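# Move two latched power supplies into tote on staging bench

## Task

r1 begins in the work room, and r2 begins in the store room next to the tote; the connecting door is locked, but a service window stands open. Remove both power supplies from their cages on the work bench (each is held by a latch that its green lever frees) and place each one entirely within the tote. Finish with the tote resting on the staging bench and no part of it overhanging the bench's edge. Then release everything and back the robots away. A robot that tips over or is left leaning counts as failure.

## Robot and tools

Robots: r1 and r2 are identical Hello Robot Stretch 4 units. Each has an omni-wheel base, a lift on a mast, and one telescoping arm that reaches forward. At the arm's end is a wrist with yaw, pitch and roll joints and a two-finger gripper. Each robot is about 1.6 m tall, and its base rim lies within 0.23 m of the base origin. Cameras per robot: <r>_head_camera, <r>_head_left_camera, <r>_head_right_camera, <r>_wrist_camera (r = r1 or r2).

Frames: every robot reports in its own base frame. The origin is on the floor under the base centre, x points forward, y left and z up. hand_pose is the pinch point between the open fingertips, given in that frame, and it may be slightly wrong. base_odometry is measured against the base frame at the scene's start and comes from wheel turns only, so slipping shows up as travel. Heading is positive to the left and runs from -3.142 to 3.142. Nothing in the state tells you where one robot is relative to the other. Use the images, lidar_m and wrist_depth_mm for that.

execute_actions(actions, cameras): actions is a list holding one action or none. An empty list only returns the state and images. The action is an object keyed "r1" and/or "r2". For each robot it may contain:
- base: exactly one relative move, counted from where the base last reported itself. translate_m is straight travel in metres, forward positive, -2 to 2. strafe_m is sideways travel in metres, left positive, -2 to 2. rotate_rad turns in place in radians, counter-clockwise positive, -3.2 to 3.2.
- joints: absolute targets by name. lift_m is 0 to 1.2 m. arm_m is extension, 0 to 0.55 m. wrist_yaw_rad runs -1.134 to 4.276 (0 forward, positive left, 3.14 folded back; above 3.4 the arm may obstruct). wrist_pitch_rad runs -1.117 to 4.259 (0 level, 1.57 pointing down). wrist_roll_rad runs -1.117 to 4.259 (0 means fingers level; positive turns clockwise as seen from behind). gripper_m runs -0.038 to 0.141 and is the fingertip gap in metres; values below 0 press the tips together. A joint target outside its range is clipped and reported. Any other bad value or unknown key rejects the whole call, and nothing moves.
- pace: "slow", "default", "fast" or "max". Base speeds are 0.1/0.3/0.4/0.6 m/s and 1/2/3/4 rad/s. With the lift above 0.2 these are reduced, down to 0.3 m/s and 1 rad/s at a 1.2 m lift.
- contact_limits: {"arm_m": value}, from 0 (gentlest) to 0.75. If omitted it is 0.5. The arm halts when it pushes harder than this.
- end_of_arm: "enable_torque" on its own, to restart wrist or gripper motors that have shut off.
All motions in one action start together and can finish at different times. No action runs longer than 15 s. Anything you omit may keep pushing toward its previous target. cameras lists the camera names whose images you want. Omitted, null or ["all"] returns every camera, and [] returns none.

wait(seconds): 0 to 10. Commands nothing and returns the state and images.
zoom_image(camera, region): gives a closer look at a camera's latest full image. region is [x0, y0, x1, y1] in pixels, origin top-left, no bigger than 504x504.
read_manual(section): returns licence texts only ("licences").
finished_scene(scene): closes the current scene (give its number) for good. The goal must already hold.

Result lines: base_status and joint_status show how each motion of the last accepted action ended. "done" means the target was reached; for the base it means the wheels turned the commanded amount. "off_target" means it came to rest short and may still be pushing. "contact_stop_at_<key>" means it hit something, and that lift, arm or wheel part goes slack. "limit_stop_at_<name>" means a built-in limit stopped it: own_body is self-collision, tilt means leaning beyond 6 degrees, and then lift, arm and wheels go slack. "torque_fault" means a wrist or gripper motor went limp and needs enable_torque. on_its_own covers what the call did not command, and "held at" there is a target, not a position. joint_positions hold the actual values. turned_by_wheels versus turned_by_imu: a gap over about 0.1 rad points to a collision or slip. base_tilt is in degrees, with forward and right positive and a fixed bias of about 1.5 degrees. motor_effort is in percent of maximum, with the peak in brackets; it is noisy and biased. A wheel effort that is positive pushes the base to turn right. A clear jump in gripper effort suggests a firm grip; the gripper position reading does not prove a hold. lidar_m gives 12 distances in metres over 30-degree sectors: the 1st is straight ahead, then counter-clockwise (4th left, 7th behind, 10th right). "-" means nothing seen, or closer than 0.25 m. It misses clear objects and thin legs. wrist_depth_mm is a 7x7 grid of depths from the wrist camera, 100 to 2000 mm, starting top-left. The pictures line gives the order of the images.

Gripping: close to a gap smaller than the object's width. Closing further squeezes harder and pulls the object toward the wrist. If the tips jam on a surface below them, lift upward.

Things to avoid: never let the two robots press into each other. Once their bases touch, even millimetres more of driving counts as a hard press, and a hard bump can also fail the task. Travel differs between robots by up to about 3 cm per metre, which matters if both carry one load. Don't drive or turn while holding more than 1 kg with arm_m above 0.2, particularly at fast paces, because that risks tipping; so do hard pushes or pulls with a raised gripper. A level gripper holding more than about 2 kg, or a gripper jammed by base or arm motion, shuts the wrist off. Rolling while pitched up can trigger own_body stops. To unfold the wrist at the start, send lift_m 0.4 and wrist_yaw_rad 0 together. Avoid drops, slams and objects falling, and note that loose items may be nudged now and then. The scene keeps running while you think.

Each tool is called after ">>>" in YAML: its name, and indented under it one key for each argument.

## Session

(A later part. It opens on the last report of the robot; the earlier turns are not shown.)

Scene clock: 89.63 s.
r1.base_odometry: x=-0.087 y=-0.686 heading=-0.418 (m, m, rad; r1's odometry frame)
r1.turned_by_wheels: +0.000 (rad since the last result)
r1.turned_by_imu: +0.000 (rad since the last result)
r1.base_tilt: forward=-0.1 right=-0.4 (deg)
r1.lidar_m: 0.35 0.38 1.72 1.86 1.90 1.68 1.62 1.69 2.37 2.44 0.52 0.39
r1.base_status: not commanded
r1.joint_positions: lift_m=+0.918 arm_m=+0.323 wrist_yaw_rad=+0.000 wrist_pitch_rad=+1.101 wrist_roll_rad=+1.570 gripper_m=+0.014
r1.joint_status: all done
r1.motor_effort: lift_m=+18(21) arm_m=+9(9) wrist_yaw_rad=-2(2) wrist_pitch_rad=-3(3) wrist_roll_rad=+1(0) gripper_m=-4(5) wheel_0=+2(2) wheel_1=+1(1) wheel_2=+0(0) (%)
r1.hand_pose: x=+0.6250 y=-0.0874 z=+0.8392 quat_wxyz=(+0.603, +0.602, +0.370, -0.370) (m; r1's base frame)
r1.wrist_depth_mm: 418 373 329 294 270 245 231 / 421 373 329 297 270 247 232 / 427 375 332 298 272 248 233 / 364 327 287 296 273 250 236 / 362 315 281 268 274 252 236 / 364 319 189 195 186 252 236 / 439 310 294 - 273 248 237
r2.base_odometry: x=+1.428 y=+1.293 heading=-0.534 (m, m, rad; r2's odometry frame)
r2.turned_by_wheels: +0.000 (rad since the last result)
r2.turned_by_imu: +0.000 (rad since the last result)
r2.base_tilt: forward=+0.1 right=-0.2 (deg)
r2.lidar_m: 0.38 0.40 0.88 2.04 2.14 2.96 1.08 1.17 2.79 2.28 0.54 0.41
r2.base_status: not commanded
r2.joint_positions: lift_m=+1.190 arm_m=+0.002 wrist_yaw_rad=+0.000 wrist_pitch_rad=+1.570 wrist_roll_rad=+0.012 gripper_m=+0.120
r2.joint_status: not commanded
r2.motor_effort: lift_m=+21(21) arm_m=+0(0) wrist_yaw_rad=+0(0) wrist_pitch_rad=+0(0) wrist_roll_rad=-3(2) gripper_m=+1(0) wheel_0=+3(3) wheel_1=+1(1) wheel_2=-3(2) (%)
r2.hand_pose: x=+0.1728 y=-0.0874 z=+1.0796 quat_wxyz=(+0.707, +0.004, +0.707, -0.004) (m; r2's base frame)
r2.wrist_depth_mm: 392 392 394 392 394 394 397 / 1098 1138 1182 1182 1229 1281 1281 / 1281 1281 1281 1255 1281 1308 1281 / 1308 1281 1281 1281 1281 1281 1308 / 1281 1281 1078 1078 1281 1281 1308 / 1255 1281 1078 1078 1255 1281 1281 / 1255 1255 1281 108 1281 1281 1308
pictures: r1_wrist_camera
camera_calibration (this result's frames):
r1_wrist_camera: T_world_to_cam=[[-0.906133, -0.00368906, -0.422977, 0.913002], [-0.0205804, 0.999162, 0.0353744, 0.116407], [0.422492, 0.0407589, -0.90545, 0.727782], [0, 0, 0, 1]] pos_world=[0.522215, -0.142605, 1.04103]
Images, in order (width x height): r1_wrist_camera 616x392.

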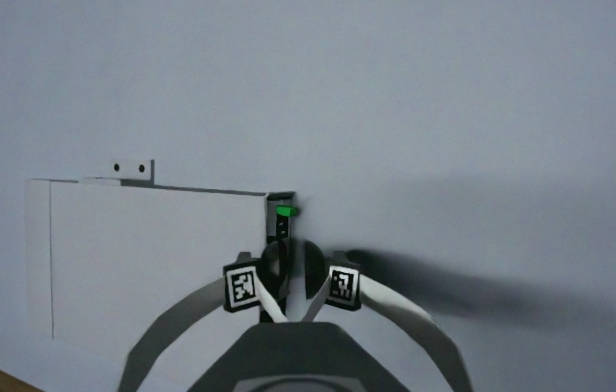

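Bar just at pad face. Move along axis.

>>> execute_actions:
  actions:
    - {"r1":{"joints":{"lift_m":0.906,"arm_m":0.332},"contact_limits":{"arm_m":0.05},"pace":"slow"}}
  cameras: ["r1_wrist_camera"]

>>> zoom_image:
  camera: "r1_wrist_camera"
  region: [200, 170, 400, 320]

Scene clock: 90.53 s.
r1.base_odometry: x=-0.087 y=-0.686 heading=-0.418 (m, m, rad; r1's odometry frame)
r1.turned_by_wheels: +0.000 (rad since the last result)
r1.turned_by_imu: +0.000 (rad since the last result)
r1.base_tilt: forward=+0.0 right=-0.4 (deg)
r1.lidar_m: 0.36 0.38 1.73 1.85 1.88 1.68 1.62 1.69 2.34 2.44 0.52 0.39
r1.base_status: not commanded
r1.joint_positions: lift_m=+0.906 arm_m=+0.330 wrist_yaw_rad=+0.000 wrist_pitch_rad=+1.101 wrist_roll_rad=+1.570 gripper_m=+0.014
r1.joint_status: all done
r1.motor_effort: lift_m=+18(17) arm_m=+9(9) wrist_yaw_rad=-2(1) wrist_pitch_rad=-2(3) wrist_roll_rad=+1(0) gripper_m=-5(4) wheel_0=+2(2) wheel_1=+1(1) wheel_2=+0(0) (%)
r1.contact_limits: arm_m 0.05
r1.hand_pose: x=+0.6320 y=-0.0874 z=+0.8272 quat_wxyz=(+0.603, +0.602, +0.370, -0.370) (m; r1's base frame)
r1.wrist_depth_mm: 397 351 312 283 257 235 220 / 402 355 317 282 257 235 221 / 410 357 317 285 259 238 224 / 345 310 273 283 262 238 224 / 343 300 266 256 262 241 225 / 343 303 190 196 186 241 225 / 415 296 278 - 263 237 227
r2.base_odometry: x=+1.428 y=+1.293 heading=-0.534 (m, m, rad; r2's odometry frame)
r2.turned_by_wheels: +0.000 (rad since the last result)
r2.turned_by_imu: +0.000 (rad since the last result)
r2.base_tilt: forward=+0.1 right=-0.2 (deg)
r2.lidar_m: 0.36 0.39 0.91 2.05 2.14 2.94 1.09 1.16 2.78 2.31 0.57 0.39
r2.base_status: not commanded
r2.joint_positions: lift_m=+1.190 arm_m=+0.002 wrist_yaw_rad=+0.000 wrist_pitch_rad=+1.570 wrist_roll_rad=+0.012 gripper_m=+0.120
r2.joint_status: not commanded
r2.motor_effort: lift_m=+21(21) arm_m=+0(1) wrist_yaw_rad=+0(0) wrist_pitch_rad=-1(0) wrist_roll_rad=-1(0) gripper_m=-2(1) wheel_0=+2(3) wheel_1=+1(1) wheel_2=-3(2) (%)
r2.hand_pose: x=+0.1728 y=-0.0874 z=+1.0796 quat_wxyz=(+0.707, +0.004, +0.707, -0.004) (m; r2's base frame)
r2.wrist_depth_mm: 392 392 392 394 394 394 394 / 1118 1160 1160 1205 1229 1308 1281 / 1281 1255 1281 1281 1281 1281 1281 / 1281 1281 1255 1281 1281 1281 1308 / 1255 1281 1078 1078 1308 1281 1281 / 1281 1281 1078 1078 1281 1281 1281 / 1281 1281 1281 108 1281 1281 1281
pictures: r1_wrist_camera
camera_calibration (this result's frames):
r1_wrist_camera: T_world_to_cam=[[-0.906136, -0.00368647, -0.422971, 0.914241], [-0.0205773, 0.999162, 0.0353745, 0.116974], [0.422486, 0.0407577, -0.905452, 0.713972], [0, 0, 0, 1]] pos_world=[0.52919, -0.142605, 1.02903]
Images, in order (width x height): r1_wrist_camera 616x392.

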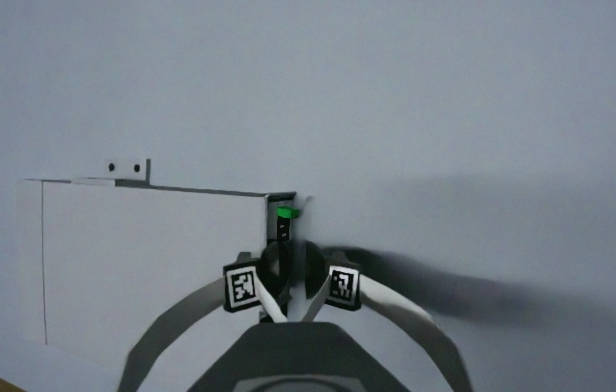

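Region (200, 170, 400, 320) of r1_wrist_camera's 616x392 image, scaled by 2.520; it fills the top 378 rows of this view, and the rest is white.

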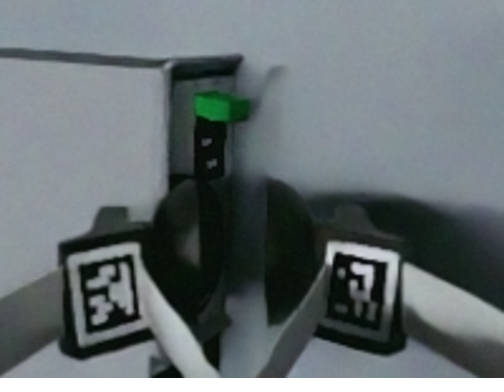

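>>> execute_actions:
  actions:
    - {"r1":{"joints":{"lift_m":0.898,"arm_m":0.335},"contact_limits":{"arm_m":0.05},"pace":"slow"}}
  cameras: ["r1_wrist_camera"]

>>> zoom_image:
  camera: "r1_wrist_camera"
  region: [200, 170, 400, 320]

Scene clock: 91.33 s.
r1.base_odometry: x=-0.087 y=-0.686 heading=-0.418 (m, m, rad; r1's odometry frame)
r1.turned_by_wheels: +0.000 (rad since the last result)
r1.turned_by_imu: +0.000 (rad since the last result)
r1.base_tilt: forward=+0.0 right=-0.3 (deg)
r1.lidar_m: 0.36 0.38 1.73 1.86 1.89 1.68 1.61 1.69 2.35 2.45 0.54 0.38
r1.base_status: not commanded
r1.joint_positions: lift_m=+0.898 arm_m=+0.333 wrist_yaw_rad=+0.000 wrist_pitch_rad=+1.101 wrist_roll_rad=+1.570 gripper_m=+0.014
r1.joint_status: all done
r1.motor_effort: lift_m=+18(18) arm_m=+9(10) wrist_yaw_rad=+0(2) wrist_pitch_rad=-2(3) wrist_roll_rad=+0(0) gripper_m=-4(5) wheel_0=+2(2) wheel_1=+1(1) wheel_2=+0(0) (%)
r1.contact_limits: arm_m 0.05
r1.hand_pose: x=+0.6349 y=-0.0874 z=+0.8192 quat_wxyz=(+0.603, +0.602, +0.370, -0.370) (m; r1's base frame)
r1.wrist_depth_mm: 387 343 304 273 249 227 213 / 389 345 304 274 251 229 215 / 397 349 306 278 251 230 216 / 332 297 267 274 254 232 217 / 330 289 256 252 255 233 219 / 332 293 189 196 186 234 220 / 397 283 268 - 254 230 220
r2.base_odometry: x=+1.428 y=+1.293 heading=-0.534 (m, m, rad; r2's odometry frame)
r2.turned_by_wheels: +0.000 (rad since the last result)
r2.turned_by_imu: +0.000 (rad since the last result)
r2.base_tilt: forward=+0.1 right=-0.2 (deg)
r2.lidar_m: 0.37 0.40 0.89 2.06 2.15 2.94 1.11 1.19 2.80 2.33 0.58 0.39
r2.base_status: not commanded
r2.joint_positions: lift_m=+1.190 arm_m=+0.002 wrist_yaw_rad=+0.000 wrist_pitch_rad=+1.570 wrist_roll_rad=+0.012 gripper_m=+0.120
r2.joint_status: not commanded
r2.motor_effort: lift_m=+21(21) arm_m=+0(0) wrist_yaw_rad=+0(0) wrist_pitch_rad=+0(1) wrist_roll_rad=-4(2) gripper_m=+0(1) wheel_0=+3(2) wheel_1=+1(1) wheel_2=-3(3) (%)
r2.hand_pose: x=+0.1728 y=-0.0874 z=+1.0796 quat_wxyz=(+0.707, +0.004, +0.707, -0.004) (m; r2's base frame)
r2.wrist_depth_mm: 392 394 394 394 394 394 394 / 1118 1138 1182 1205 1229 1255 1281 / 1255 1281 1281 1281 1308 1281 1281 / 1255 1281 1281 1281 1281 1281 1281 / 1281 1281 1078 1078 1281 1281 1281 / 1281 1255 1078 1060 1281 1281 1308 / 1255 1281 1255 108 1281 1281 1281
pictures: r1_wrist_camera
camera_calibration (this result's frames):
r1_wrist_camera: T_world_to_cam=[[-0.906137, -0.0036855, -0.422969, 0.913568], [-0.0205761, 0.999162, 0.0353746, 0.117318], [0.422484, 0.0407573, -0.905454, 0.705457], [0, 0, 0, 1]] pos_world=[0.532187, -0.142605, 1.02102]
Images, in order (width x height): r1_wrist_camera 616x392.

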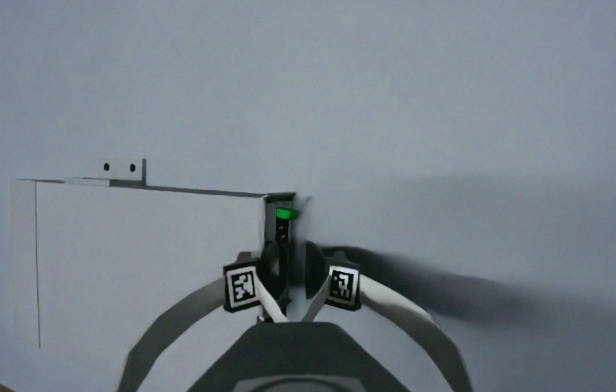

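Region (200, 170, 400, 320) of r1_wrist_camera's 616x392 image, scaled by 2.520; it fills the top 378 rows of this view, and the rest is white.

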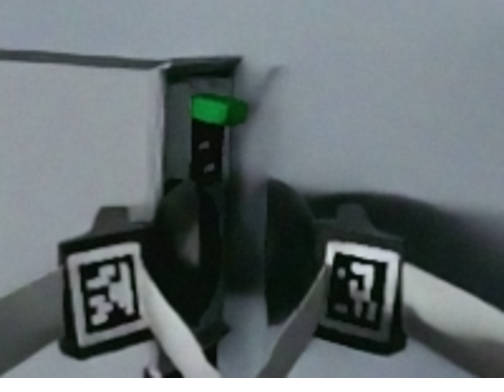

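No contact yet; continue.

>>> execute_actions:
  actions:
    - {"r1":{"joints":{"lift_m":0.890,"arm_m":0.339},"contact_limits":{"arm_m":0.05},"pace":"slow"}}
  cameras: ["r1_wrist_camera"]

>>> zoom_image:
  camera: "r1_wrist_camera"
  region: [200, 170, 400, 320]

Scene clock: 92.13 s.
r1.base_odometry: x=-0.087 y=-0.686 heading=-0.418 (m, m, rad; r1's odometry frame)
r1.turned_by_wheels: +0.000 (rad since the last result)
r1.turned_by_imu: +0.000 (rad since the last result)
r1.base_tilt: forward=-0.1 right=-0.3 (deg)
r1.lidar_m: 0.34 0.39 1.72 1.87 1.90 1.67 1.61 1.70 2.35 2.44 0.53 0.39
r1.base_status: not commanded
r1.joint_positions: lift_m=+0.890 arm_m=+0.337 wrist_yaw_rad=-0.001 wrist_pitch_rad=+1.101 wrist_roll_rad=+1.570 gripper_m=+0.014
r1.joint_status: all done
r1.motor_effort: lift_m=+14(18) arm_m=+10(7) wrist_yaw_rad=+1(1) wrist_pitch_rad=-3(2) wrist_roll_rad=-1(1) gripper_m=-4(5) wheel_0=+2(2) wheel_1=+1(2) wheel_2=+0(0) (%)
r1.contact_limits: arm_m 0.05
r1.hand_pose: x=+0.6387 y=-0.0875 z=+0.8115 quat_wxyz=(+0.603, +0.602, +0.370, -0.370) (m; r1's base frame)
r1.wrist_depth_mm: 379 338 297 267 243 221 208 / 382 336 297 268 244 224 211 / 389 338 303 271 246 225 211 / 325 290 259 266 247 226 214 / 324 283 250 245 249 227 213 / 325 285 186 196 186 228 214 / 338 277 260 - 249 224 215
r2.base_odometry: x=+1.428 y=+1.293 heading=-0.534 (m, m, rad; r2's odometry frame)
r2.turned_by_wheels: +0.000 (rad since the last result)
r2.turned_by_imu: +0.000 (rad since the last result)
r2.base_tilt: forward=+0.2 right=-0.2 (deg)
r2.lidar_m: 0.37 0.39 0.90 2.05 2.14 2.97 1.08 1.17 2.78 2.32 0.56 0.37
r2.base_status: not commanded
r2.joint_positions: lift_m=+1.190 arm_m=+0.002 wrist_yaw_rad=+0.000 wrist_pitch_rad=+1.570 wrist_roll_rad=+0.012 gripper_m=+0.120
r2.joint_status: not commanded
r2.motor_effort: lift_m=+21(21) arm_m=-1(1) wrist_yaw_rad=+0(0) wrist_pitch_rad=-1(0) wrist_roll_rad=-2(2) gripper_m=-1(1) wheel_0=+3(3) wheel_1=+1(1) wheel_2=-3(3) (%)
r2.hand_pose: x=+0.1728 y=-0.0874 z=+1.0796 quat_wxyz=(+0.707, +0.004, +0.707, -0.004) (m; r2's base frame)
r2.wrist_depth_mm: 392 392 392 394 397 394 394 / 1118 1160 1182 1205 1229 1281 1308 / 1281 1281 1255 1308 1281 1281 1281 / 1255 1281 1281 1281 1281 1308 1281 / 1255 1281 1078 1078 1281 1308 1281 / 1281 1281 1060 1078 1281 1281 1281 / 1281 1281 1281 108 1281 1281 1281
pictures: r1_wrist_camera
camera_calibration (this result's frames):
r1_wrist_camera: T_world_to_cam=[[-0.90614, -0.00308682, -0.422966, 0.913738], [-0.0199158, 0.999176, 0.0353745, 0.117333], [0.422508, 0.0404779, -0.905455, 0.696866], [0, 0, 0, 1]] pos_world=[0.535881, -0.142624, 1.01331]
Images, in order (width x height): r1_wrist_camera 616x392.

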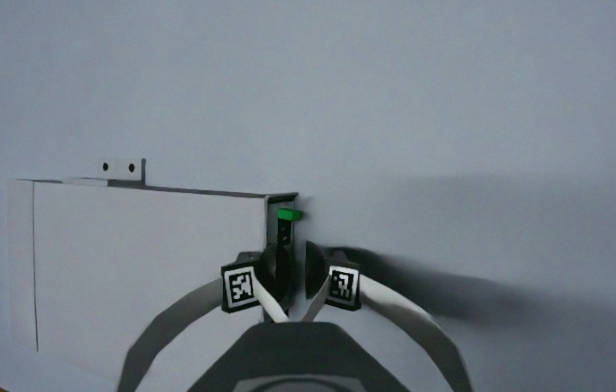

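Region (200, 170, 400, 320) of r1_wrist_camera's 616x392 image, scaled by 2.520; it fills the top 378 rows of this view, and the rest is white.

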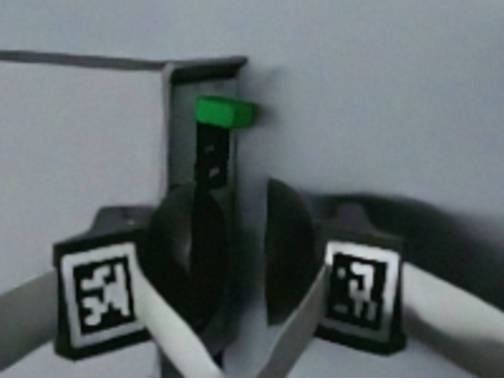

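>>> execute_actions:
  actions:
    - {"r1":{"joints":{"lift_m":0.885,"gripper_m":-0.01},"pace":"slow"}}
  cameras: ["r1_wrist_camera"]

>>> zoom_image:
  camera: "r1_wrist_camera"
  region: [200, 170, 400, 320]

Scene clock: 93.53 s.
r1.base_odometry: x=-0.087 y=-0.686 heading=-0.418 (m, m, rad; r1's odometry frame)
r1.turned_by_wheels: +0.000 (rad since the last result)
r1.turned_by_imu: +0.000 (rad since the last result)
r1.base_tilt: forward=-0.1 right=-0.3 (deg)
r1.lidar_m: 0.36 0.39 1.74 1.85 1.91 1.67 1.60 1.70 2.35 2.45 0.52 0.37
r1.base_status: not commanded
r1.joint_positions: lift_m=+0.886 arm_m=+0.337 wrist_yaw_rad=+0.001 wrist_pitch_rad=+1.094 wrist_roll_rad=+1.570 gripper_m=-0.010
r1.joint_status: all done
r1.motor_effort: lift_m=+14(15) arm_m=+9(10) wrist_yaw_rad=-5(7) wrist_pitch_rad=+15(16) wrist_roll_rad=+0(4) gripper_m=-10(11) wheel_0=+2(2) wheel_1=+1(1) wheel_2=+1(1) (%)
r1.hand_pose: x=+0.6408 y=-0.0872 z=+0.8074 quat_wxyz=(+0.604, +0.603, +0.368, -0.367) (m; r1's base frame)
r1.wrist_depth_mm: 382 330 296 264 240 219 206 / 382 336 297 265 241 220 206 / 392 338 297 266 243 222 208 / 324 289 254 264 244 223 209 / 320 279 245 237 246 224 209 / 324 279 185 193 180 224 210 / 389 274 258 - 245 220 211
r2.base_odometry: x=+1.428 y=+1.293 heading=-0.534 (m, m, rad; r2's odometry frame)
r2.turned_by_wheels: +0.000 (rad since the last result)
r2.turned_by_imu: +0.000 (rad since the last result)
r2.base_tilt: forward=+0.1 right=-0.2 (deg)
r2.lidar_m: 0.38 0.38 0.87 2.06 2.16 2.96 1.09 1.17 2.77 2.32 0.55 0.40
r2.base_status: not commanded
r2.joint_positions: lift_m=+1.190 arm_m=+0.002 wrist_yaw_rad=+0.000 wrist_pitch_rad=+1.570 wrist_roll_rad=+0.012 gripper_m=+0.120
r2.joint_status: not commanded
r2.motor_effort: lift_m=+21(21) arm_m=-1(0) wrist_yaw_rad=-1(0) wrist_pitch_rad=+0(0) wrist_roll_rad=-3(1) gripper_m=-1(1) wheel_0=+3(3) wheel_1=+1(1) wheel_2=-2(3) (%)
r2.hand_pose: x=+0.1728 y=-0.0874 z=+1.0796 quat_wxyz=(+0.707, +0.004, +0.707, -0.004) (m; r2's base frame)
r2.wrist_depth_mm: 392 392 394 394 394 394 397 / 1118 1138 1182 1182 1229 1281 1281 / 1255 1281 1281 1281 1281 1281 1281 / 1255 1255 1281 1281 1281 1281 1281 / 1281 1255 1078 1078 1281 1281 1281 / 1281 1281 1078 1078 1281 1281 1281 / 1255 1255 1255 108 1281 1281 1281
pictures: r1_wrist_camera
camera_calibration (this result's frames):
r1_wrist_camera: T_world_to_cam=[[-0.903383, -0.00483704, -0.428808, 0.91675], [-0.0220779, 0.999135, 0.0352419, 0.118755], [0.428266, 0.0413041, -0.902708, 0.68639], [0, 0, 0, 1]] pos_world=[0.536841, -0.142569, 1.00853]
Images, in order (width x height): r1_wrist_camera 616x392.

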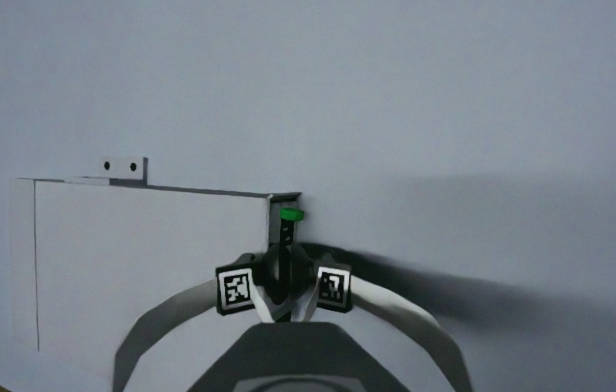

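Region (200, 170, 400, 320) of r1_wrist_camera's 616x392 image, scaled by 2.520; it fills the top 378 rows of this view, and the rest is white.

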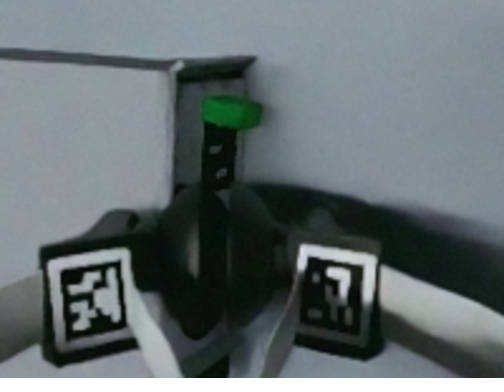

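Bar held between pads. Tighten and pull.

>>> execute_actions:
  actions:
    - {"r1":{"joints":{"lift_m":0.878,"gripper_m":-0.036},"pace":"slow"}}
  cameras: ["r1_wrist_camera"]

>>> execute_actions:
  actions:
    - {"r1":{"joints":{"arm_m":0.325},"pace":"slow"}}
  cameras: ["r1_wrist_camera"]

Scene clock: 94.77 s.
r1.base_odometry: x=-0.087 y=-0.686 heading=-0.418 (m, m, rad; r1's odometry frame)
r1.turned_by_wheels: +0.000 (rad since the last result)
r1.turned_by_imu: +0.000 (rad since the last result)
r1.base_tilt: forward=+0.0 right=-0.4 (deg)
r1.lidar_m: 0.35 0.38 1.72 1.86 1.91 1.67 1.61 1.69 2.36 2.43 0.54 0.38
r1.base_status: not commanded
r1.joint_positions: lift_m=+0.879 arm_m=+0.337 wrist_yaw_rad=+0.001 wrist_pitch_rad=+1.094 wrist_roll_rad=+1.570 gripper_m=-0.035
r1.joint_status: all done
r1.motor_effort: lift_m=+12(14) arm_m=+9(9) wrist_yaw_rad=-5(5) wrist_pitch_rad=+19(17) wrist_roll_rad=+0(1) gripper_m=-19(20) wheel_0=+2(2) wheel_1=+1(2) wheel_2=+1(1) (%)
r1.hand_pose: x=+0.6409 y=-0.0873 z=+0.8006 quat_wxyz=(+0.605, +0.603, +0.368, -0.367) (m; r1's base frame)
r1.wrist_depth_mm: 373 325 286 258 234 213 200 / 375 330 290 259 235 214 202 / 382 330 291 260 236 216 203 / 314 282 249 258 238 217 204 / 314 271 239 236 239 217 205 / 315 267 183 199 175 219 205 / 327 267 251 - 239 214 206
r2.base_odometry: x=+1.428 y=+1.293 heading=-0.534 (m, m, rad; r2's odometry frame)
r2.turned_by_wheels: +0.000 (rad since the last result)
r2.turned_by_imu: +0.000 (rad since the last result)
r2.base_tilt: forward=+0.1 right=-0.2 (deg)
r2.lidar_m: 0.37 0.41 0.88 2.06 2.16 2.97 1.10 1.21 2.79 2.33 0.54 0.40
r2.base_status: not commanded
r2.joint_positions: lift_m=+1.190 arm_m=+0.002 wrist_yaw_rad=+0.000 wrist_pitch_rad=+1.570 wrist_roll_rad=+0.012 gripper_m=+0.120
r2.joint_status: not commanded
r2.motor_effort: lift_m=+21(21) arm_m=+0(1) wrist_yaw_rad=+0(0) wrist_pitch_rad=+0(0) wrist_roll_rad=+1(1) gripper_m=+0(1) wheel_0=+3(3) wheel_1=+1(1) wheel_2=-3(2) (%)
r2.hand_pose: x=+0.1728 y=-0.0874 z=+1.0796 quat_wxyz=(+0.707, +0.004, +0.707, -0.004) (m; r2's base frame)
r2.wrist_depth_mm: 392 392 394 394 394 394 394 / 1118 1138 1160 1205 1229 1281 1281 / 1281 1281 1255 1281 1308 1308 1281 / 1281 1281 1281 1281 1281 1281 1281 / 1281 1255 1078 1078 1281 1281 1281 / 1281 1281 1078 1078 1308 1281 1281 / 1255 1281 1281 108 1281 1281 1281
pictures: r1_wrist_camera
camera_calibration (this result's frames):
r1_wrist_camera: T_world_to_cam=[[-0.903158, -0.00461901, -0.429283, 0.914194], [-0.0218557, 0.99914, 0.0352311, 0.118896], [0.428752, 0.0412015, -0.902482, 0.679704], [0, 0, 0, 1]] pos_world=[0.536836, -0.142576, 1.00168]
Images, in order (width x height): r1_wrist_camera 616x392.

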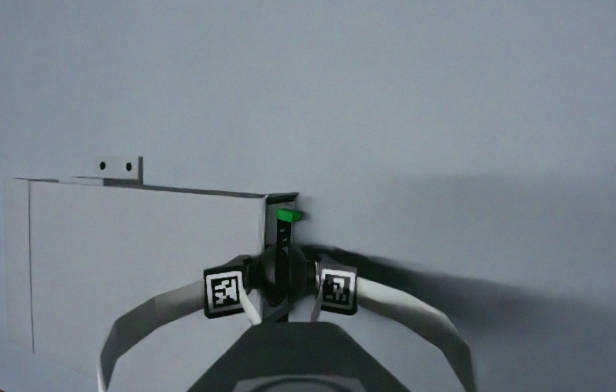

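Scene clock: 95.80 s.
r1.base_odometry: x=-0.087 y=-0.686 heading=-0.418 (m, m, rad; r1's odometry frame)
r1.turned_by_wheels: +0.000 (rad since the last result)
r1.turned_by_imu: +0.000 (rad since the last result)
r1.base_tilt: forward=+0.0 right=-0.3 (deg)
r1.lidar_m: 0.36 0.36 1.71 1.85 1.89 1.67 1.60 1.69 2.38 1.39 0.54 0.38
r1.base_status: not commanded
r1.joint_positions: lift_m=+0.878 arm_m=+0.328 wrist_yaw_rad=+0.006 wrist_pitch_rad=+1.083 wrist_roll_rad=+1.570 gripper_m=-0.035
r1.joint_status: all done
r1.on_its_own: wrist_yaw_rad is at rest, and its effort (-20) is outside its rest range (-13 to +13); wrist_pitch_rad is at rest, and its effort (+47) is outside its rest range (-23 to +23)
r1.motor_effort: lift_m=+19(19) arm_m=-15(14) wrist_yaw_rad=-20(21) wrist_pitch_rad=+47(48) wrist_roll_rad=-3(1) gripper_m=-24(24) wheel_0=+0(2) wheel_1=+1(2) wheel_2=+6(5) (%)
r1.hand_pose: x=+0.6344 y=-0.0866 z=+0.8015 quat_wxyz=(+0.607, +0.604, +0.367, -0.362) (m; r1's base frame)
r1.wrist_depth_mm: 377 325 286 257 233 212 198 / 377 330 289 258 234 213 199 / 384 330 291 260 236 214 200 / 320 283 245 257 236 214 201 / 315 272 237 251 237 216 203 / 319 262 183 196 174 216 203 / 332 267 251 - 237 212 204
r2.base_odometry: x=+1.428 y=+1.293 heading=-0.534 (m, m, rad; r2's odometry frame)
r2.turned_by_wheels: +0.000 (rad since the last result)
r2.turned_by_imu: +0.000 (rad since the last result)
r2.base_tilt: forward=+0.1 right=-0.2 (deg)
r2.lidar_m: 0.37 0.40 0.91 2.05 2.16 2.97 1.10 1.18 2.77 2.30 0.55 0.39
r2.base_status: not commanded
r2.joint_positions: lift_m=+1.190 arm_m=+0.002 wrist_yaw_rad=+0.000 wrist_pitch_rad=+1.570 wrist_roll_rad=+0.012 gripper_m=+0.120
r2.joint_status: not commanded
r2.motor_effort: lift_m=+21(21) arm_m=+0(0) wrist_yaw_rad=+0(0) wrist_pitch_rad=+0(0) wrist_roll_rad=-1(1) gripper_m=-1(1) wheel_0=+3(2) wheel_1=+1(1) wheel_2=-3(3) (%)
r2.hand_pose: x=+0.1728 y=-0.0874 z=+1.0796 quat_wxyz=(+0.707, +0.004, +0.707, -0.004) (m; r2's base frame)
r2.wrist_depth_mm: 392 392 394 394 392 394 394 / 1118 1138 1182 1182 1229 1281 1308 / 1281 1281 1281 1308 1281 1281 1308 / 1281 1281 1281 1281 1281 1281 1281 / 1281 1281 1078 1078 1255 1281 1255 / 1255 1281 1060 1060 1281 1281 1308 / 1281 1255 1281 108 1281 1255 1281
pictures: r1_wrist_camera
camera_calibration (this result's frames):
r1_wrist_camera: T_world_to_cam=[[-0.898437, -0.00921402, -0.439006, 0.91307], [-0.0273507, 0.999013, 0.0350062, 0.121679], [0.43825, 0.043458, -0.897802, 0.673727], [0, 0, 0, 1]] pos_world=[0.528403, -0.142424, 1.00146]
Images, in order (width x height): r1_wrist_camera 616x392.

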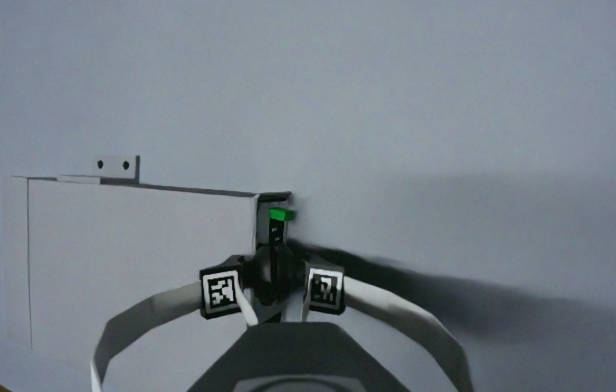

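>>> execute_actions:
  actions:
    - {"r1":{"joints":{"arm_m":0.318,"lift_m":0.873},"pace":"slow"}}
  cameras: ["r1_wrist_camera"]

Scene clock: 96.70 s.
r1.base_odometry: x=-0.087 y=-0.686 heading=-0.418 (m, m, rad; r1's odometry frame)
r1.turned_by_wheels: +0.000 (rad since the last result)
r1.turned_by_imu: +0.000 (rad since the last result)
r1.base_tilt: forward=+0.0 right=-0.3 (deg)
r1.lidar_m: 0.34 0.37 1.72 1.84 1.91 1.69 1.61 1.69 2.37 1.41 0.54 0.38
r1.base_status: not commanded
r1.joint_positions: lift_m=+0.873 arm_m=+0.321 wrist_yaw_rad=+0.008 wrist_pitch_rad=+1.076 wrist_roll_rad=+1.570 gripper_m=-0.035
r1.joint_status: all done
r1.on_its_own: wrist_yaw_rad is at rest, and its effort (-25) is outside its rest range (-13 to +13); wrist_pitch_rad is at rest, and its effort (+68) is outside its rest range (-23 to +23)
r1.motor_effort: lift_m=+17(19) arm_m=-17(15) wrist_yaw_rad=-25(25) wrist_pitch_rad=+68(67) wrist_roll_rad=-1(1) gripper_m=-25(24) wheel_0=-1(1) wheel_1=+0(0) wheel_2=+7(7) (%)
r1.hand_pose: x=+0.6295 y=-0.0863 z=+0.7975 quat_wxyz=(+0.609, +0.605, +0.365, -0.360) (m; r1's base frame)
r1.wrist_depth_mm: 379 330 286 255 231 208 195 / 382 330 289 257 231 211 196 / 389 330 289 257 233 211 197 / 317 282 244 255 233 212 199 / 317 271 236 250 236 213 199 / 317 258 183 200 226 214 200 / 334 264 249 - 235 209 200
r2.base_odometry: x=+1.428 y=+1.293 heading=-0.534 (m, m, rad; r2's odometry frame)
r2.turned_by_wheels: +0.000 (rad since the last result)
r2.turned_by_imu: +0.000 (rad since the last result)
r2.base_tilt: forward=+0.2 right=-0.2 (deg)
r2.lidar_m: 0.38 0.39 0.89 2.06 2.16 2.96 1.09 1.16 2.75 2.29 0.57 0.42
r2.base_status: not commanded
r2.joint_positions: lift_m=+1.190 arm_m=+0.002 wrist_yaw_rad=+0.000 wrist_pitch_rad=+1.570 wrist_roll_rad=+0.012 gripper_m=+0.120
r2.joint_status: not commanded
r2.motor_effort: lift_m=+21(21) arm_m=+0(1) wrist_yaw_rad=+0(0) wrist_pitch_rad=+0(0) wrist_roll_rad=+0(1) gripper_m=+0(1) wheel_0=+3(3) wheel_1=+1(1) wheel_2=-2(3) (%)
r2.hand_pose: x=+0.1728 y=-0.0874 z=+1.0796 quat_wxyz=(+0.707, +0.004, +0.707, -0.004) (m; r2's base frame)
r2.wrist_depth_mm: 392 392 394 392 394 394 397 / 1098 1138 1182 1205 1229 1281 1281 / 1281 1281 1281 1281 1281 1281 1281 / 1281 1281 1281 1281 1281 1281 1281 / 1281 1281 1078 1060 1281 1281 1308 / 1281 1255 1078 1060 1281 1281 1281 / 1255 1281 1281 108 1308 1281 1281
pictures: r1_wrist_camera
camera_calibration (this result's frames):
r1_wrist_camera: T_world_to_cam=[[-0.895476, -0.010618, -0.444983, 0.909701], [-0.0291723, 0.998966, 0.0348689, 0.122706], [0.444153, 0.0442055, -0.89486, 0.666295], [0, 0, 0, 1]] pos_world=[0.522258, -0.142374, 0.996764]
Images, in order (width x height): r1_wrist_camera 616x392.

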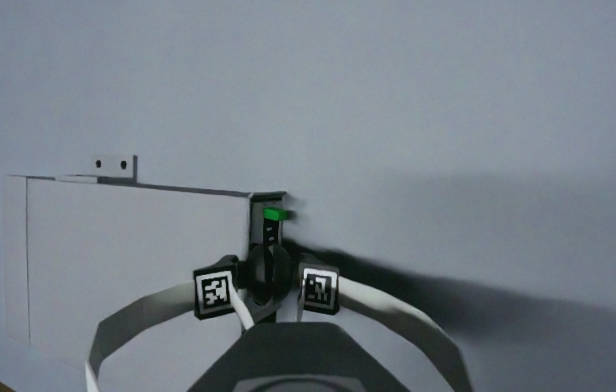

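>>> zoom_image:
  camera: "r1_wrist_camera"
  region: [200, 170, 400, 320]

Region (200, 170, 400, 320) of r1_wrist_camera's 616x392 image, scaled by 2.520; it fills the top 378 rows of this view, and the rest is white.

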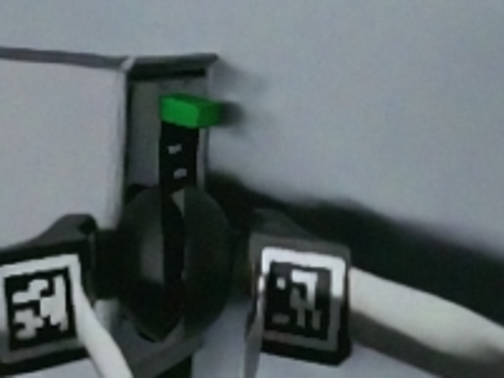

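>>> execute_actions:
  actions:
    - {"r1":{"joints":{"arm_m":0.312},"pace":"slow"}}
  cameras: ["r1_wrist_camera"]

Scene clock: 97.77 s.
r1.base_odometry: x=-0.087 y=-0.686 heading=-0.418 (m, m, rad; r1's odometry frame)
r1.turned_by_wheels: +0.000 (rad since the last result)
r1.turned_by_imu: +0.000 (rad since the last result)
r1.base_tilt: forward=-0.1 right=-0.4 (deg)
r1.lidar_m: 0.36 0.37 1.72 1.85 1.91 1.66 1.61 1.67 2.37 2.42 0.53 0.38
r1.base_status: not commanded
r1.joint_positions: lift_m=+0.873 arm_m=+0.314 wrist_yaw_rad=+0.000 wrist_pitch_rad=+1.101 wrist_roll_rad=+1.570 gripper_m=-0.035
r1.joint_status: all done
r1.motor_effort: lift_m=+20(21) arm_m=-9(17) wrist_yaw_rad=-1(24) wrist_pitch_rad=-3(68) wrist_roll_rad=-1(1) gripper_m=-21(22) wheel_0=+1(1) wheel_1=+2(2) wheel_2=+1(8) (%)
r1.hand_pose: x=+0.6152 y=-0.0874 z=+0.7940 quat_wxyz=(+0.603, +0.602, +0.370, -0.370) (m; r1's base frame)
r1.wrist_depth_mm: 349 309 274 247 225 205 193 / 351 310 276 249 226 208 194 / 357 314 277 250 227 208 195 / 298 263 258 251 228 209 196 / 293 254 234 242 229 211 197 / 293 257 184 200 175 208 199 / 296 250 239 - 229 206 198
r2.base_odometry: x=+1.428 y=+1.293 heading=-0.534 (m, m, rad; r2's odometry frame)
r2.turned_by_wheels: +0.000 (rad since the last result)
r2.turned_by_imu: +0.000 (rad since the last result)
r2.base_tilt: forward=+0.1 right=-0.2 (deg)
r2.lidar_m: 0.38 0.39 0.89 2.04 2.15 2.95 1.07 1.20 2.76 2.30 0.57 0.40
r2.base_status: not commanded
r2.joint_positions: lift_m=+1.190 arm_m=+0.002 wrist_yaw_rad=+0.000 wrist_pitch_rad=+1.570 wrist_roll_rad=+0.012 gripper_m=+0.120
r2.joint_status: not commanded
r2.motor_effort: lift_m=+21(21) arm_m=+0(0) wrist_yaw_rad=+0(0) wrist_pitch_rad=-1(0) wrist_roll_rad=+0(3) gripper_m=-1(2) wheel_0=+3(3) wheel_1=+1(1) wheel_2=-3(3) (%)
r2.hand_pose: x=+0.1728 y=-0.0874 z=+1.0796 quat_wxyz=(+0.707, +0.004, +0.707, -0.004) (m; r2's base frame)
r2.wrist_depth_mm: 394 392 392 394 394 394 394 / 1118 1138 1182 1182 1229 1281 1281 / 1281 1281 1281 1308 1281 1281 1308 / 1281 1281 1281 1281 1281 1281 1281 / 1281 1281 1098 1078 1281 1281 1308 / 1255 1281 1078 1078 1281 1281 1281 / 1255 1281 1281 108 1281 1281 1281
pictures: r1_wrist_camera
camera_calibration (this result's frames):
r1_wrist_camera: T_world_to_cam=[[-0.906213, -0.00365, -0.422806, 0.884936], [-0.0205385, 0.999162, 0.0353952, 0.117764], [0.422323, 0.0407594, -0.905529, 0.691114], [0, 0, 0, 1]] pos_world=[0.512485, -0.142605, 0.995812]
Images, in order (width x height): r1_wrist_camera 616x392.

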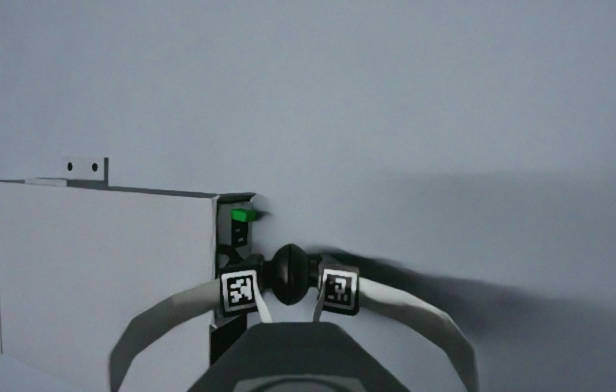

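>>> zoom_image:
  camera: "r1_wrist_camera"
  region: [180, 170, 320, 290]

Region (180, 170, 320, 290) of r1_wrist_camera's 616x392 image, scaled by 3.600; it fills the top 432 rows of this view, and the rest is white.

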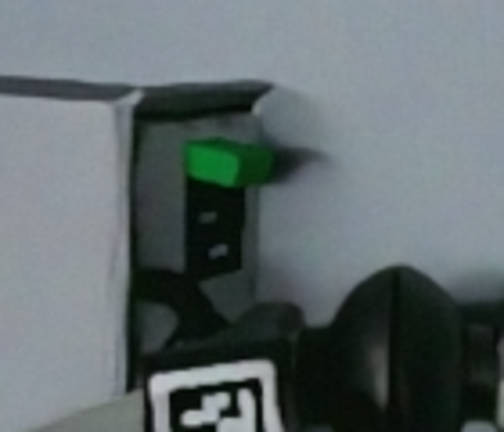

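>>> execute_actions:
  actions:
    - {"r1":{"joints":{"lift_m":0.912,"gripper_m":0.065,"wrist_roll_rad":0.04,"arm_m":0.29}}}
  cameras: []

>>> execute_actions:
  actions:
    - {"r1":{"joints":{"wrist_pitch_rad":1.5,"lift_m":0.905}}}
  cameras: []

>>> execute_actions:
  actions:
    - {"r1":{"joints":{"arm_m":0.435}}}
  cameras: ["r1_wrist_camera"]

>>> zoom_image:
  camera: "r1_wrist_camera"
  region: [170, 170, 420, 320]

Scene clock: 100.57 s.
r1.base_odometry: x=-0.087 y=-0.686 heading=-0.418 (m, m, rad; r1's odometry frame)
r1.turned_by_wheels: +0.000 (rad since the last result)
r1.turned_by_imu: +0.000 (rad since the last result)
r1.base_tilt: forward=+0.0 right=-0.4 (deg)
r1.lidar_m: 0.35 0.39 1.71 1.85 1.90 1.69 1.60 1.69 2.37 2.44 0.52 0.40
r1.base_status: not commanded
r1.joint_positions: lift_m=+0.912 arm_m=+0.292 wrist_yaw_rad=+0.000 wrist_pitch_rad=+1.101 wrist_roll_rad=+0.040 gripper_m=+0.065
r1.joint_status: all done
r1.motor_effort: lift_m=+23(25) arm_m=-9(9) wrist_yaw_rad=-2(2) wrist_pitch_rad=-4(2) wrist_roll_rad=-1(5) gripper_m=-2(19) wheel_0=+1(1) wheel_1=+1(2) wheel_2=+1(1) (%)
r1.hand_pose: x=+0.5932 y=-0.0874 z=+0.8328 quat_wxyz=(+0.852, +0.017, +0.523, -0.011) (m; r1's base frame)
r1.wrist_depth_mm: 1336 382 329 336 397 402 407 / 1255 353 306 309 370 375 377 / 340 325 283 287 342 345 349 / 310 307 309 293 320 325 325 / 291 294 296 301 300 303 304 / 276 277 272 279 277 287 289 / 262 262 267 - 271 268 274
r2.base_odometry: x=+1.428 y=+1.293 heading=-0.534 (m, m, rad; r2's odometry frame)
r2.turned_by_wheels: +0.000 (rad since the last result)
r2.turned_by_imu: +0.001 (rad since the last result)
r2.base_tilt: forward=+0.1 right=-0.2 (deg)
r2.lidar_m: 0.36 0.39 0.84 2.04 2.14 2.98 1.06 1.19 2.79 2.31 0.55 0.40
r2.base_status: not commanded
r2.joint_positions: lift_m=+1.190 arm_m=+0.002 wrist_yaw_rad=+0.000 wrist_pitch_rad=+1.570 wrist_roll_rad=+0.012 gripper_m=+0.120
r2.joint_status: not commanded
r2.motor_effort: lift_m=+21(21) arm_m=+0(0) wrist_yaw_rad=+0(0) wrist_pitch_rad=+0(0) wrist_roll_rad=+0(4) gripper_m=-1(0) wheel_0=+3(3) wheel_1=+1(1) wheel_2=-3(3) (%)
r2.hand_pose: x=+0.1728 y=-0.0874 z=+1.0796 quat_wxyz=(+0.707, +0.004, +0.707, -0.004) (m; r2's base frame)
r2.wrist_depth_mm: 389 392 394 392 392 394 394 / 1118 1138 1182 1205 1229 1281 1308 / 1281 1281 1281 1255 1281 1281 1281 / 1281 1281 1281 1255 1281 1281 1308 / 1281 1281 1078 1078 1281 1281 1281 / 1281 1281 1078 1078 1281 1281 1281 / 1255 1255 1281 108 1308 1281 1281
pictures: none
No camera images: the call's "cameras" was empty. Leave "cameras" out to get every camera's image.

Scene clock: 101.37 s.
r1.base_odometry: x=-0.087 y=-0.686 heading=-0.418 (m, m, rad; r1's odometry frame)
r1.turned_by_wheels: +0.000 (rad since the last result)
r1.turned_by_imu: +0.000 (rad since the last result)
r1.base_tilt: forward=+0.0 right=-0.3 (deg)
r1.lidar_m: 0.35 0.38 1.72 1.86 1.90 1.66 1.61 1.69 2.36 2.46 0.52 0.39
r1.base_status: not commanded
r1.joint_positions: lift_m=+0.905 arm_m=+0.292 wrist_yaw_rad=+0.000 wrist_pitch_rad=+1.500 wrist_roll_rad=+0.040 gripper_m=+0.065
r1.joint_status: all done
r1.motor_effort: lift_m=+18(21) arm_m=-9(9) wrist_yaw_rad=-1(2) wrist_pitch_rad=+0(4) wrist_roll_rad=+0(0) gripper_m=-3(2) wheel_0=+1(1) wheel_1=+2(2) wheel_2=+1(1) (%)
r1.hand_pose: x=+0.4830 y=-0.0874 z=+0.7957 quat_wxyz=(+0.732, +0.015, +0.681, -0.014) (m; r1's base frame)
r1.wrist_depth_mm: 251 254 258 260 263 266 270 / 252 254 257 259 264 265 267 / 251 254 258 259 264 266 268 / 250 253 257 259 263 265 267 / 252 254 256 260 262 265 267 / 250 252 255 258 262 265 267 / 250 252 255 - 263 265 267
r2.base_odometry: x=+1.428 y=+1.293 heading=-0.534 (m, m, rad; r2's odometry frame)
r2.turned_by_wheels: +0.000 (rad since the last result)
r2.turned_by_imu: +0.000 (rad since the last result)
r2.base_tilt: forward=+0.2 right=-0.3 (deg)
r2.lidar_m: 0.37 0.41 0.89 2.07 2.13 2.95 1.08 1.19 2.80 2.30 0.56 0.38
r2.base_status: not commanded
r2.joint_positions: lift_m=+1.190 arm_m=+0.002 wrist_yaw_rad=+0.000 wrist_pitch_rad=+1.570 wrist_roll_rad=+0.012 gripper_m=+0.120
r2.joint_status: not commanded
r2.motor_effort: lift_m=+22(21) arm_m=+0(1) wrist_yaw_rad=+0(0) wrist_pitch_rad=-1(0) wrist_roll_rad=-2(4) gripper_m=+0(0) wheel_0=+3(2) wheel_1=+1(1) wheel_2=-3(3) (%)
r2.hand_pose: x=+0.1728 y=-0.0874 z=+1.0796 quat_wxyz=(+0.707, +0.004, +0.707, -0.004) (m; r2's base frame)
r2.wrist_depth_mm: 392 392 394 392 394 394 394 / 1098 1138 1182 1182 1229 1281 1281 / 1255 1281 1281 1281 1281 1308 1281 / 1281 1281 1281 1281 1255 1281 1281 / 1281 1281 1078 1060 1281 1281 1281 / 1281 1281 1078 1060 1308 1281 1281 / 1255 1281 1255 108 1281 1281 1281
pictures: none
No camera images: the call's "cameras" was empty. Leave "cameras" out to get every camera's image.

Scene clock: 102.87 s.
r1.base_odometry: x=-0.087 y=-0.686 heading=-0.418 (m, m, rad; r1's odometry frame)
r1.turned_by_wheels: +0.000 (rad since the last result)
r1.turned_by_imu: +0.000 (rad since the last result)
r1.base_tilt: forward=+0.0 right=-0.3 (deg)
r1.lidar_m: 0.35 0.38 1.73 1.85 1.90 1.66 1.60 1.69 2.37 2.41 0.53 0.38
r1.base_status: not commanded
r1.joint_positions: lift_m=+0.905 arm_m=+0.433 wrist_yaw_rad=+0.000 wrist_pitch_rad=+1.500 wrist_roll_rad=+0.040 gripper_m=+0.065
r1.joint_status: all done
r1.motor_effort: lift_m=+18(18) arm_m=+9(10) wrist_yaw_rad=-1(1) wrist_pitch_rad=+0(0) wrist_roll_rad=-1(3) gripper_m=-3(2) wheel_0=+1(1) wheel_1=+2(2) wheel_2=+1(1) (%)
r1.hand_pose: x=+0.6247 y=-0.0874 z=+0.7956 quat_wxyz=(+0.732, +0.015, +0.682, -0.014) (m; r1's base frame)
r1.wrist_depth_mm: 252 208 211 213 263 265 267 / 251 209 211 213 262 265 267 / 250 208 211 212 262 264 267 / 250 208 211 213 263 265 268 / 250 253 256 258 262 264 267 / 250 251 255 258 260 265 268 / 251 253 255 - 262 264 267
r2.base_odometry: x=+1.428 y=+1.293 heading=-0.534 (m, m, rad; r2's odometry frame)
r2.turned_by_wheels: +0.000 (rad since the last result)
r2.turned_by_imu: +0.000 (rad since the last result)
r2.base_tilt: forward=+0.1 right=-0.2 (deg)
r2.lidar_m: 0.39 0.38 0.89 2.07 2.19 2.93 1.10 1.21 2.77 2.28 0.57 0.40
r2.base_status: not commanded
r2.joint_positions: lift_m=+1.190 arm_m=+0.002 wrist_yaw_rad=+0.000 wrist_pitch_rad=+1.570 wrist_roll_rad=+0.012 gripper_m=+0.120
r2.joint_status: not commanded
r2.motor_effort: lift_m=+21(21) arm_m=+0(0) wrist_yaw_rad=+0(0) wrist_pitch_rad=-1(0) wrist_roll_rad=-3(0) gripper_m=+1(1) wheel_0=+3(2) wheel_1=+1(1) wheel_2=-3(3) (%)
r2.hand_pose: x=+0.1728 y=-0.0874 z=+1.0796 quat_wxyz=(+0.707, +0.004, +0.707, -0.004) (m; r2's base frame)
r2.wrist_depth_mm: 392 392 392 394 394 394 392 / 1098 1138 1182 1205 1255 1281 1281 / 1281 1281 1255 1281 1281 1281 1281 / 1281 1281 1281 1255 1308 1281 1281 / 1281 1255 1078 1060 1281 1281 1281 / 1281 1281 1078 1060 1281 1281 1308 / 1255 1281 1255 108 1255 1281 1281
pictures: r1_wrist_camera
camera_calibration (this result's frames):
r1_wrist_camera: T_world_to_cam=[[-0.039847, -0.998735, 0.0306821, -0.0947964], [-0.998796, 0.0389324, -0.02985, 0.696959], [0.0286177, -0.0318346, -0.999083, 1.00263], [0, 0, 0, 1]] pos_world=[0.663649, -0.0898923, 1.02542]
Images, in order (width x height): r1_wrist_camera 616x392.

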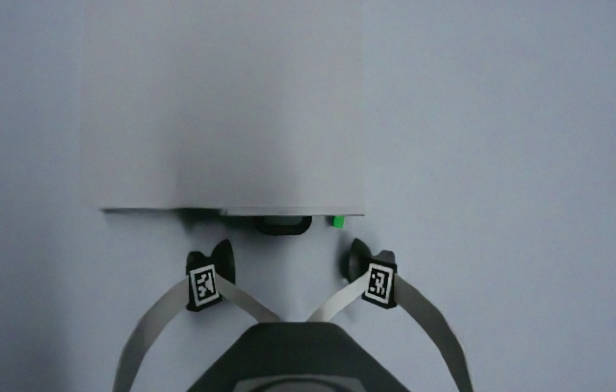

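Region (170, 170, 420, 320) of r1_wrist_camera's 616x392 image, scaled by 2.016; it fills the top 302 rows of this view, and the rest is white.

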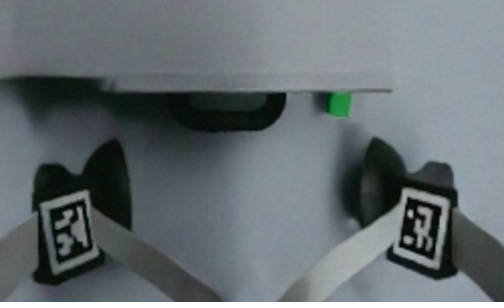

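>>> execute_actions:
  actions:
    - {"r1":{"joints":{"arm_m":0.455,"gripper_m":0.06},"contact_limits":{"arm_m":0.1},"pace":"slow"}}
  cameras: []

>>> execute_actions:
  actions:
    - {"r1":{"joints":{"gripper_m":0.03},"pace":"slow"}}
  cameras: ["r1_wrist_camera"]

>>> zoom_image:
  camera: "r1_wrist_camera"
  region: [170, 190, 420, 320]

Scene clock: 104.23 s.
r1.base_odometry: x=-0.087 y=-0.686 heading=-0.418 (m, m, rad; r1's odometry frame)
r1.turned_by_wheels: +0.000 (rad since the last result)
r1.turned_by_imu: +0.000 (rad since the last result)
r1.base_tilt: forward=-0.1 right=-0.3 (deg)
r1.lidar_m: 0.35 0.37 1.73 1.85 1.91 1.67 1.61 1.68 2.37 2.44 0.54 0.39
r1.base_status: not commanded
r1.joint_positions: lift_m=+0.905 arm_m=+0.453 wrist_yaw_rad=-0.001 wrist_pitch_rad=+1.504 wrist_roll_rad=+0.040 gripper_m=+0.060
r1.joint_status: all done
r1.motor_effort: lift_m=+18(18) arm_m=+10(11) wrist_yaw_rad=+1(1) wrist_pitch_rad=-13(13) wrist_roll_rad=-1(2) gripper_m=-2(2) wheel_0=+1(1) wheel_1=+2(2) wheel_2=+1(1) (%)
r1.contact_limits: arm_m 0.1
r1.hand_pose: x=+0.6432 y=-0.0874 z=+0.7956 quat_wxyz=(+0.730, +0.015, +0.683, -0.014) (m; r1's base frame)
r1.wrist_depth_mm: 250 208 211 212 260 264 267 / 249 207 210 212 260 264 267 / 249 208 210 213 260 264 267 / 250 208 210 212 262 266 267 / 250 252 214 217 263 265 266 / 250 252 255 258 206 265 267 / 250 252 256 - 262 265 268
r2.base_odometry: x=+1.428 y=+1.293 heading=-0.534 (m, m, rad; r2's odometry frame)
r2.turned_by_wheels: +0.000 (rad since the last result)
r2.turned_by_imu: +0.000 (rad since the last result)
r2.base_tilt: forward=+0.1 right=-0.2 (deg)
r2.lidar_m: 0.38 0.40 0.87 2.05 2.14 2.97 1.08 1.19 2.80 2.29 0.55 0.41
r2.base_status: not commanded
r2.joint_positions: lift_m=+1.190 arm_m=+0.002 wrist_yaw_rad=+0.000 wrist_pitch_rad=+1.570 wrist_roll_rad=+0.012 gripper_m=+0.120
r2.joint_status: not commanded
r2.motor_effort: lift_m=+21(21) arm_m=+0(1) wrist_yaw_rad=+0(0) wrist_pitch_rad=+1(0) wrist_roll_rad=-5(0) gripper_m=-1(0) wheel_0=+3(3) wheel_1=+1(1) wheel_2=-3(3) (%)
r2.hand_pose: x=+0.1728 y=-0.0874 z=+1.0796 quat_wxyz=(+0.707, +0.004, +0.707, -0.004) (m; r2's base frame)
r2.wrist_depth_mm: 389 392 394 394 394 394 394 / 1118 1138 1205 1182 1229 1281 1281 / 1281 1281 1281 1281 1281 1281 1281 / 1308 1281 1281 1281 1281 1281 1281 / 1281 1281 1078 1078 1281 1281 1281 / 1281 1281 1078 1078 1255 1281 1281 / 1281 1281 1281 108 1255 1281 1281
pictures: none
No camera images: the call's "cameras" was empty. Leave "cameras" out to get every camera's image.

Scene clock: 105.70 s.
r1.base_odometry: x=-0.087 y=-0.686 heading=-0.418 (m, m, rad; r1's odometry frame)
r1.turned_by_wheels: +0.000 (rad since the last result)
r1.turned_by_imu: +0.000 (rad since the last result)
r1.base_tilt: forward=-0.1 right=-0.4 (deg)
r1.lidar_m: 0.36 0.37 1.73 1.85 1.90 1.66 1.61 1.70 2.34 2.45 0.54 0.39
r1.base_status: not commanded
r1.joint_positions: lift_m=+0.905 arm_m=+0.453 wrist_yaw_rad=-0.001 wrist_pitch_rad=+1.503 wrist_roll_rad=+0.040 gripper_m=+0.030
r1.joint_status: all done
r1.motor_effort: lift_m=+19(19) arm_m=+10(10) wrist_yaw_rad=+2(2) wrist_pitch_rad=-10(13) wrist_roll_rad=-1(2) gripper_m=-11(12) wheel_0=+0(1) wheel_1=+1(2) wheel_2=+0(1) (%)
r1.hand_pose: x=+0.6436 y=-0.0874 z=+0.7955 quat_wxyz=(+0.730, +0.015, +0.683, -0.014) (m; r1's base frame)
r1.wrist_depth_mm: 248 207 210 211 260 264 265 / 248 207 208 211 259 264 265 / 249 207 210 212 260 262 266 / 249 207 210 212 262 263 266 / 249 253 215 216 260 263 266 / 250 251 196 256 190 264 266 / 249 250 254 - 259 264 267
r2.base_odometry: x=+1.428 y=+1.293 heading=-0.534 (m, m, rad; r2's odometry frame)
r2.turned_by_wheels: +0.000 (rad since the last result)
r2.turned_by_imu: +0.000 (rad since the last result)
r2.base_tilt: forward=+0.1 right=-0.2 (deg)
r2.lidar_m: 0.36 0.40 0.86 2.05 2.17 3.00 1.10 1.19 2.78 2.27 0.56 0.36
r2.base_status: not commanded
r2.joint_positions: lift_m=+1.190 arm_m=+0.002 wrist_yaw_rad=+0.000 wrist_pitch_rad=+1.570 wrist_roll_rad=+0.012 gripper_m=+0.120
r2.joint_status: not commanded
r2.motor_effort: lift_m=+21(21) arm_m=+0(0) wrist_yaw_rad=+0(1) wrist_pitch_rad=-1(0) wrist_roll_rad=-2(2) gripper_m=-2(0) wheel_0=+3(3) wheel_1=+1(1) wheel_2=-3(3) (%)
r2.hand_pose: x=+0.1728 y=-0.0874 z=+1.0796 quat_wxyz=(+0.707, +0.004, +0.707, -0.004) (m; r2's base frame)
r2.wrist_depth_mm: 392 392 392 392 394 394 394 / 1118 1138 1160 1205 1229 1281 1281 / 1281 1281 1281 1281 1281 1281 1281 / 1281 1281 1281 1281 1281 1281 1281 / 1255 1281 1078 1078 1281 1281 1281 / 1255 1281 1078 1060 1281 1281 1281 / 1281 1281 1281 108 1281 1281 1255
pictures: r1_wrist_camera
camera_calibration (this result's frames):
r1_wrist_camera: T_world_to_cam=[[-0.0407938, -0.998692, 0.0308144, -0.0935552], [-0.998839, 0.0399702, -0.0268883, 0.713608], [0.0256215, -0.0318755, -0.999163, 1.00395], [0, 0, 0, 1]] pos_world=[0.683241, -0.0899547, 1.02518]
Images, in order (width x height): r1_wrist_camera 616x392.

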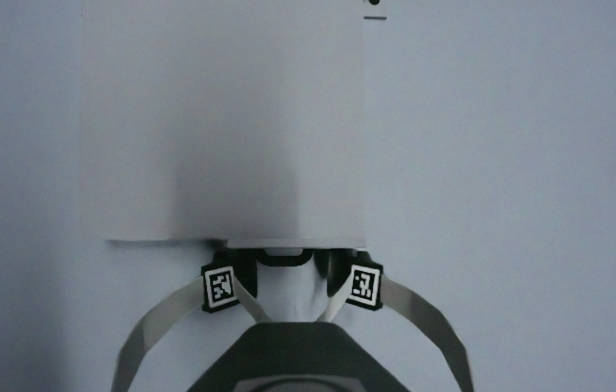

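Region (170, 190, 420, 320) of r1_wrist_camera's 616x392 image, scaled by 2.016; it fills the top 262 rows of this view, and the rest is white.

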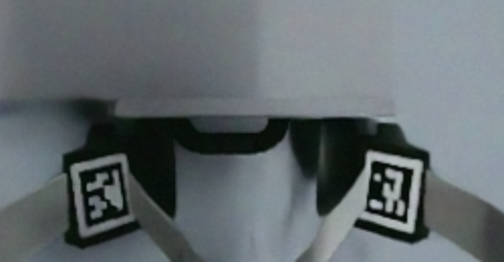

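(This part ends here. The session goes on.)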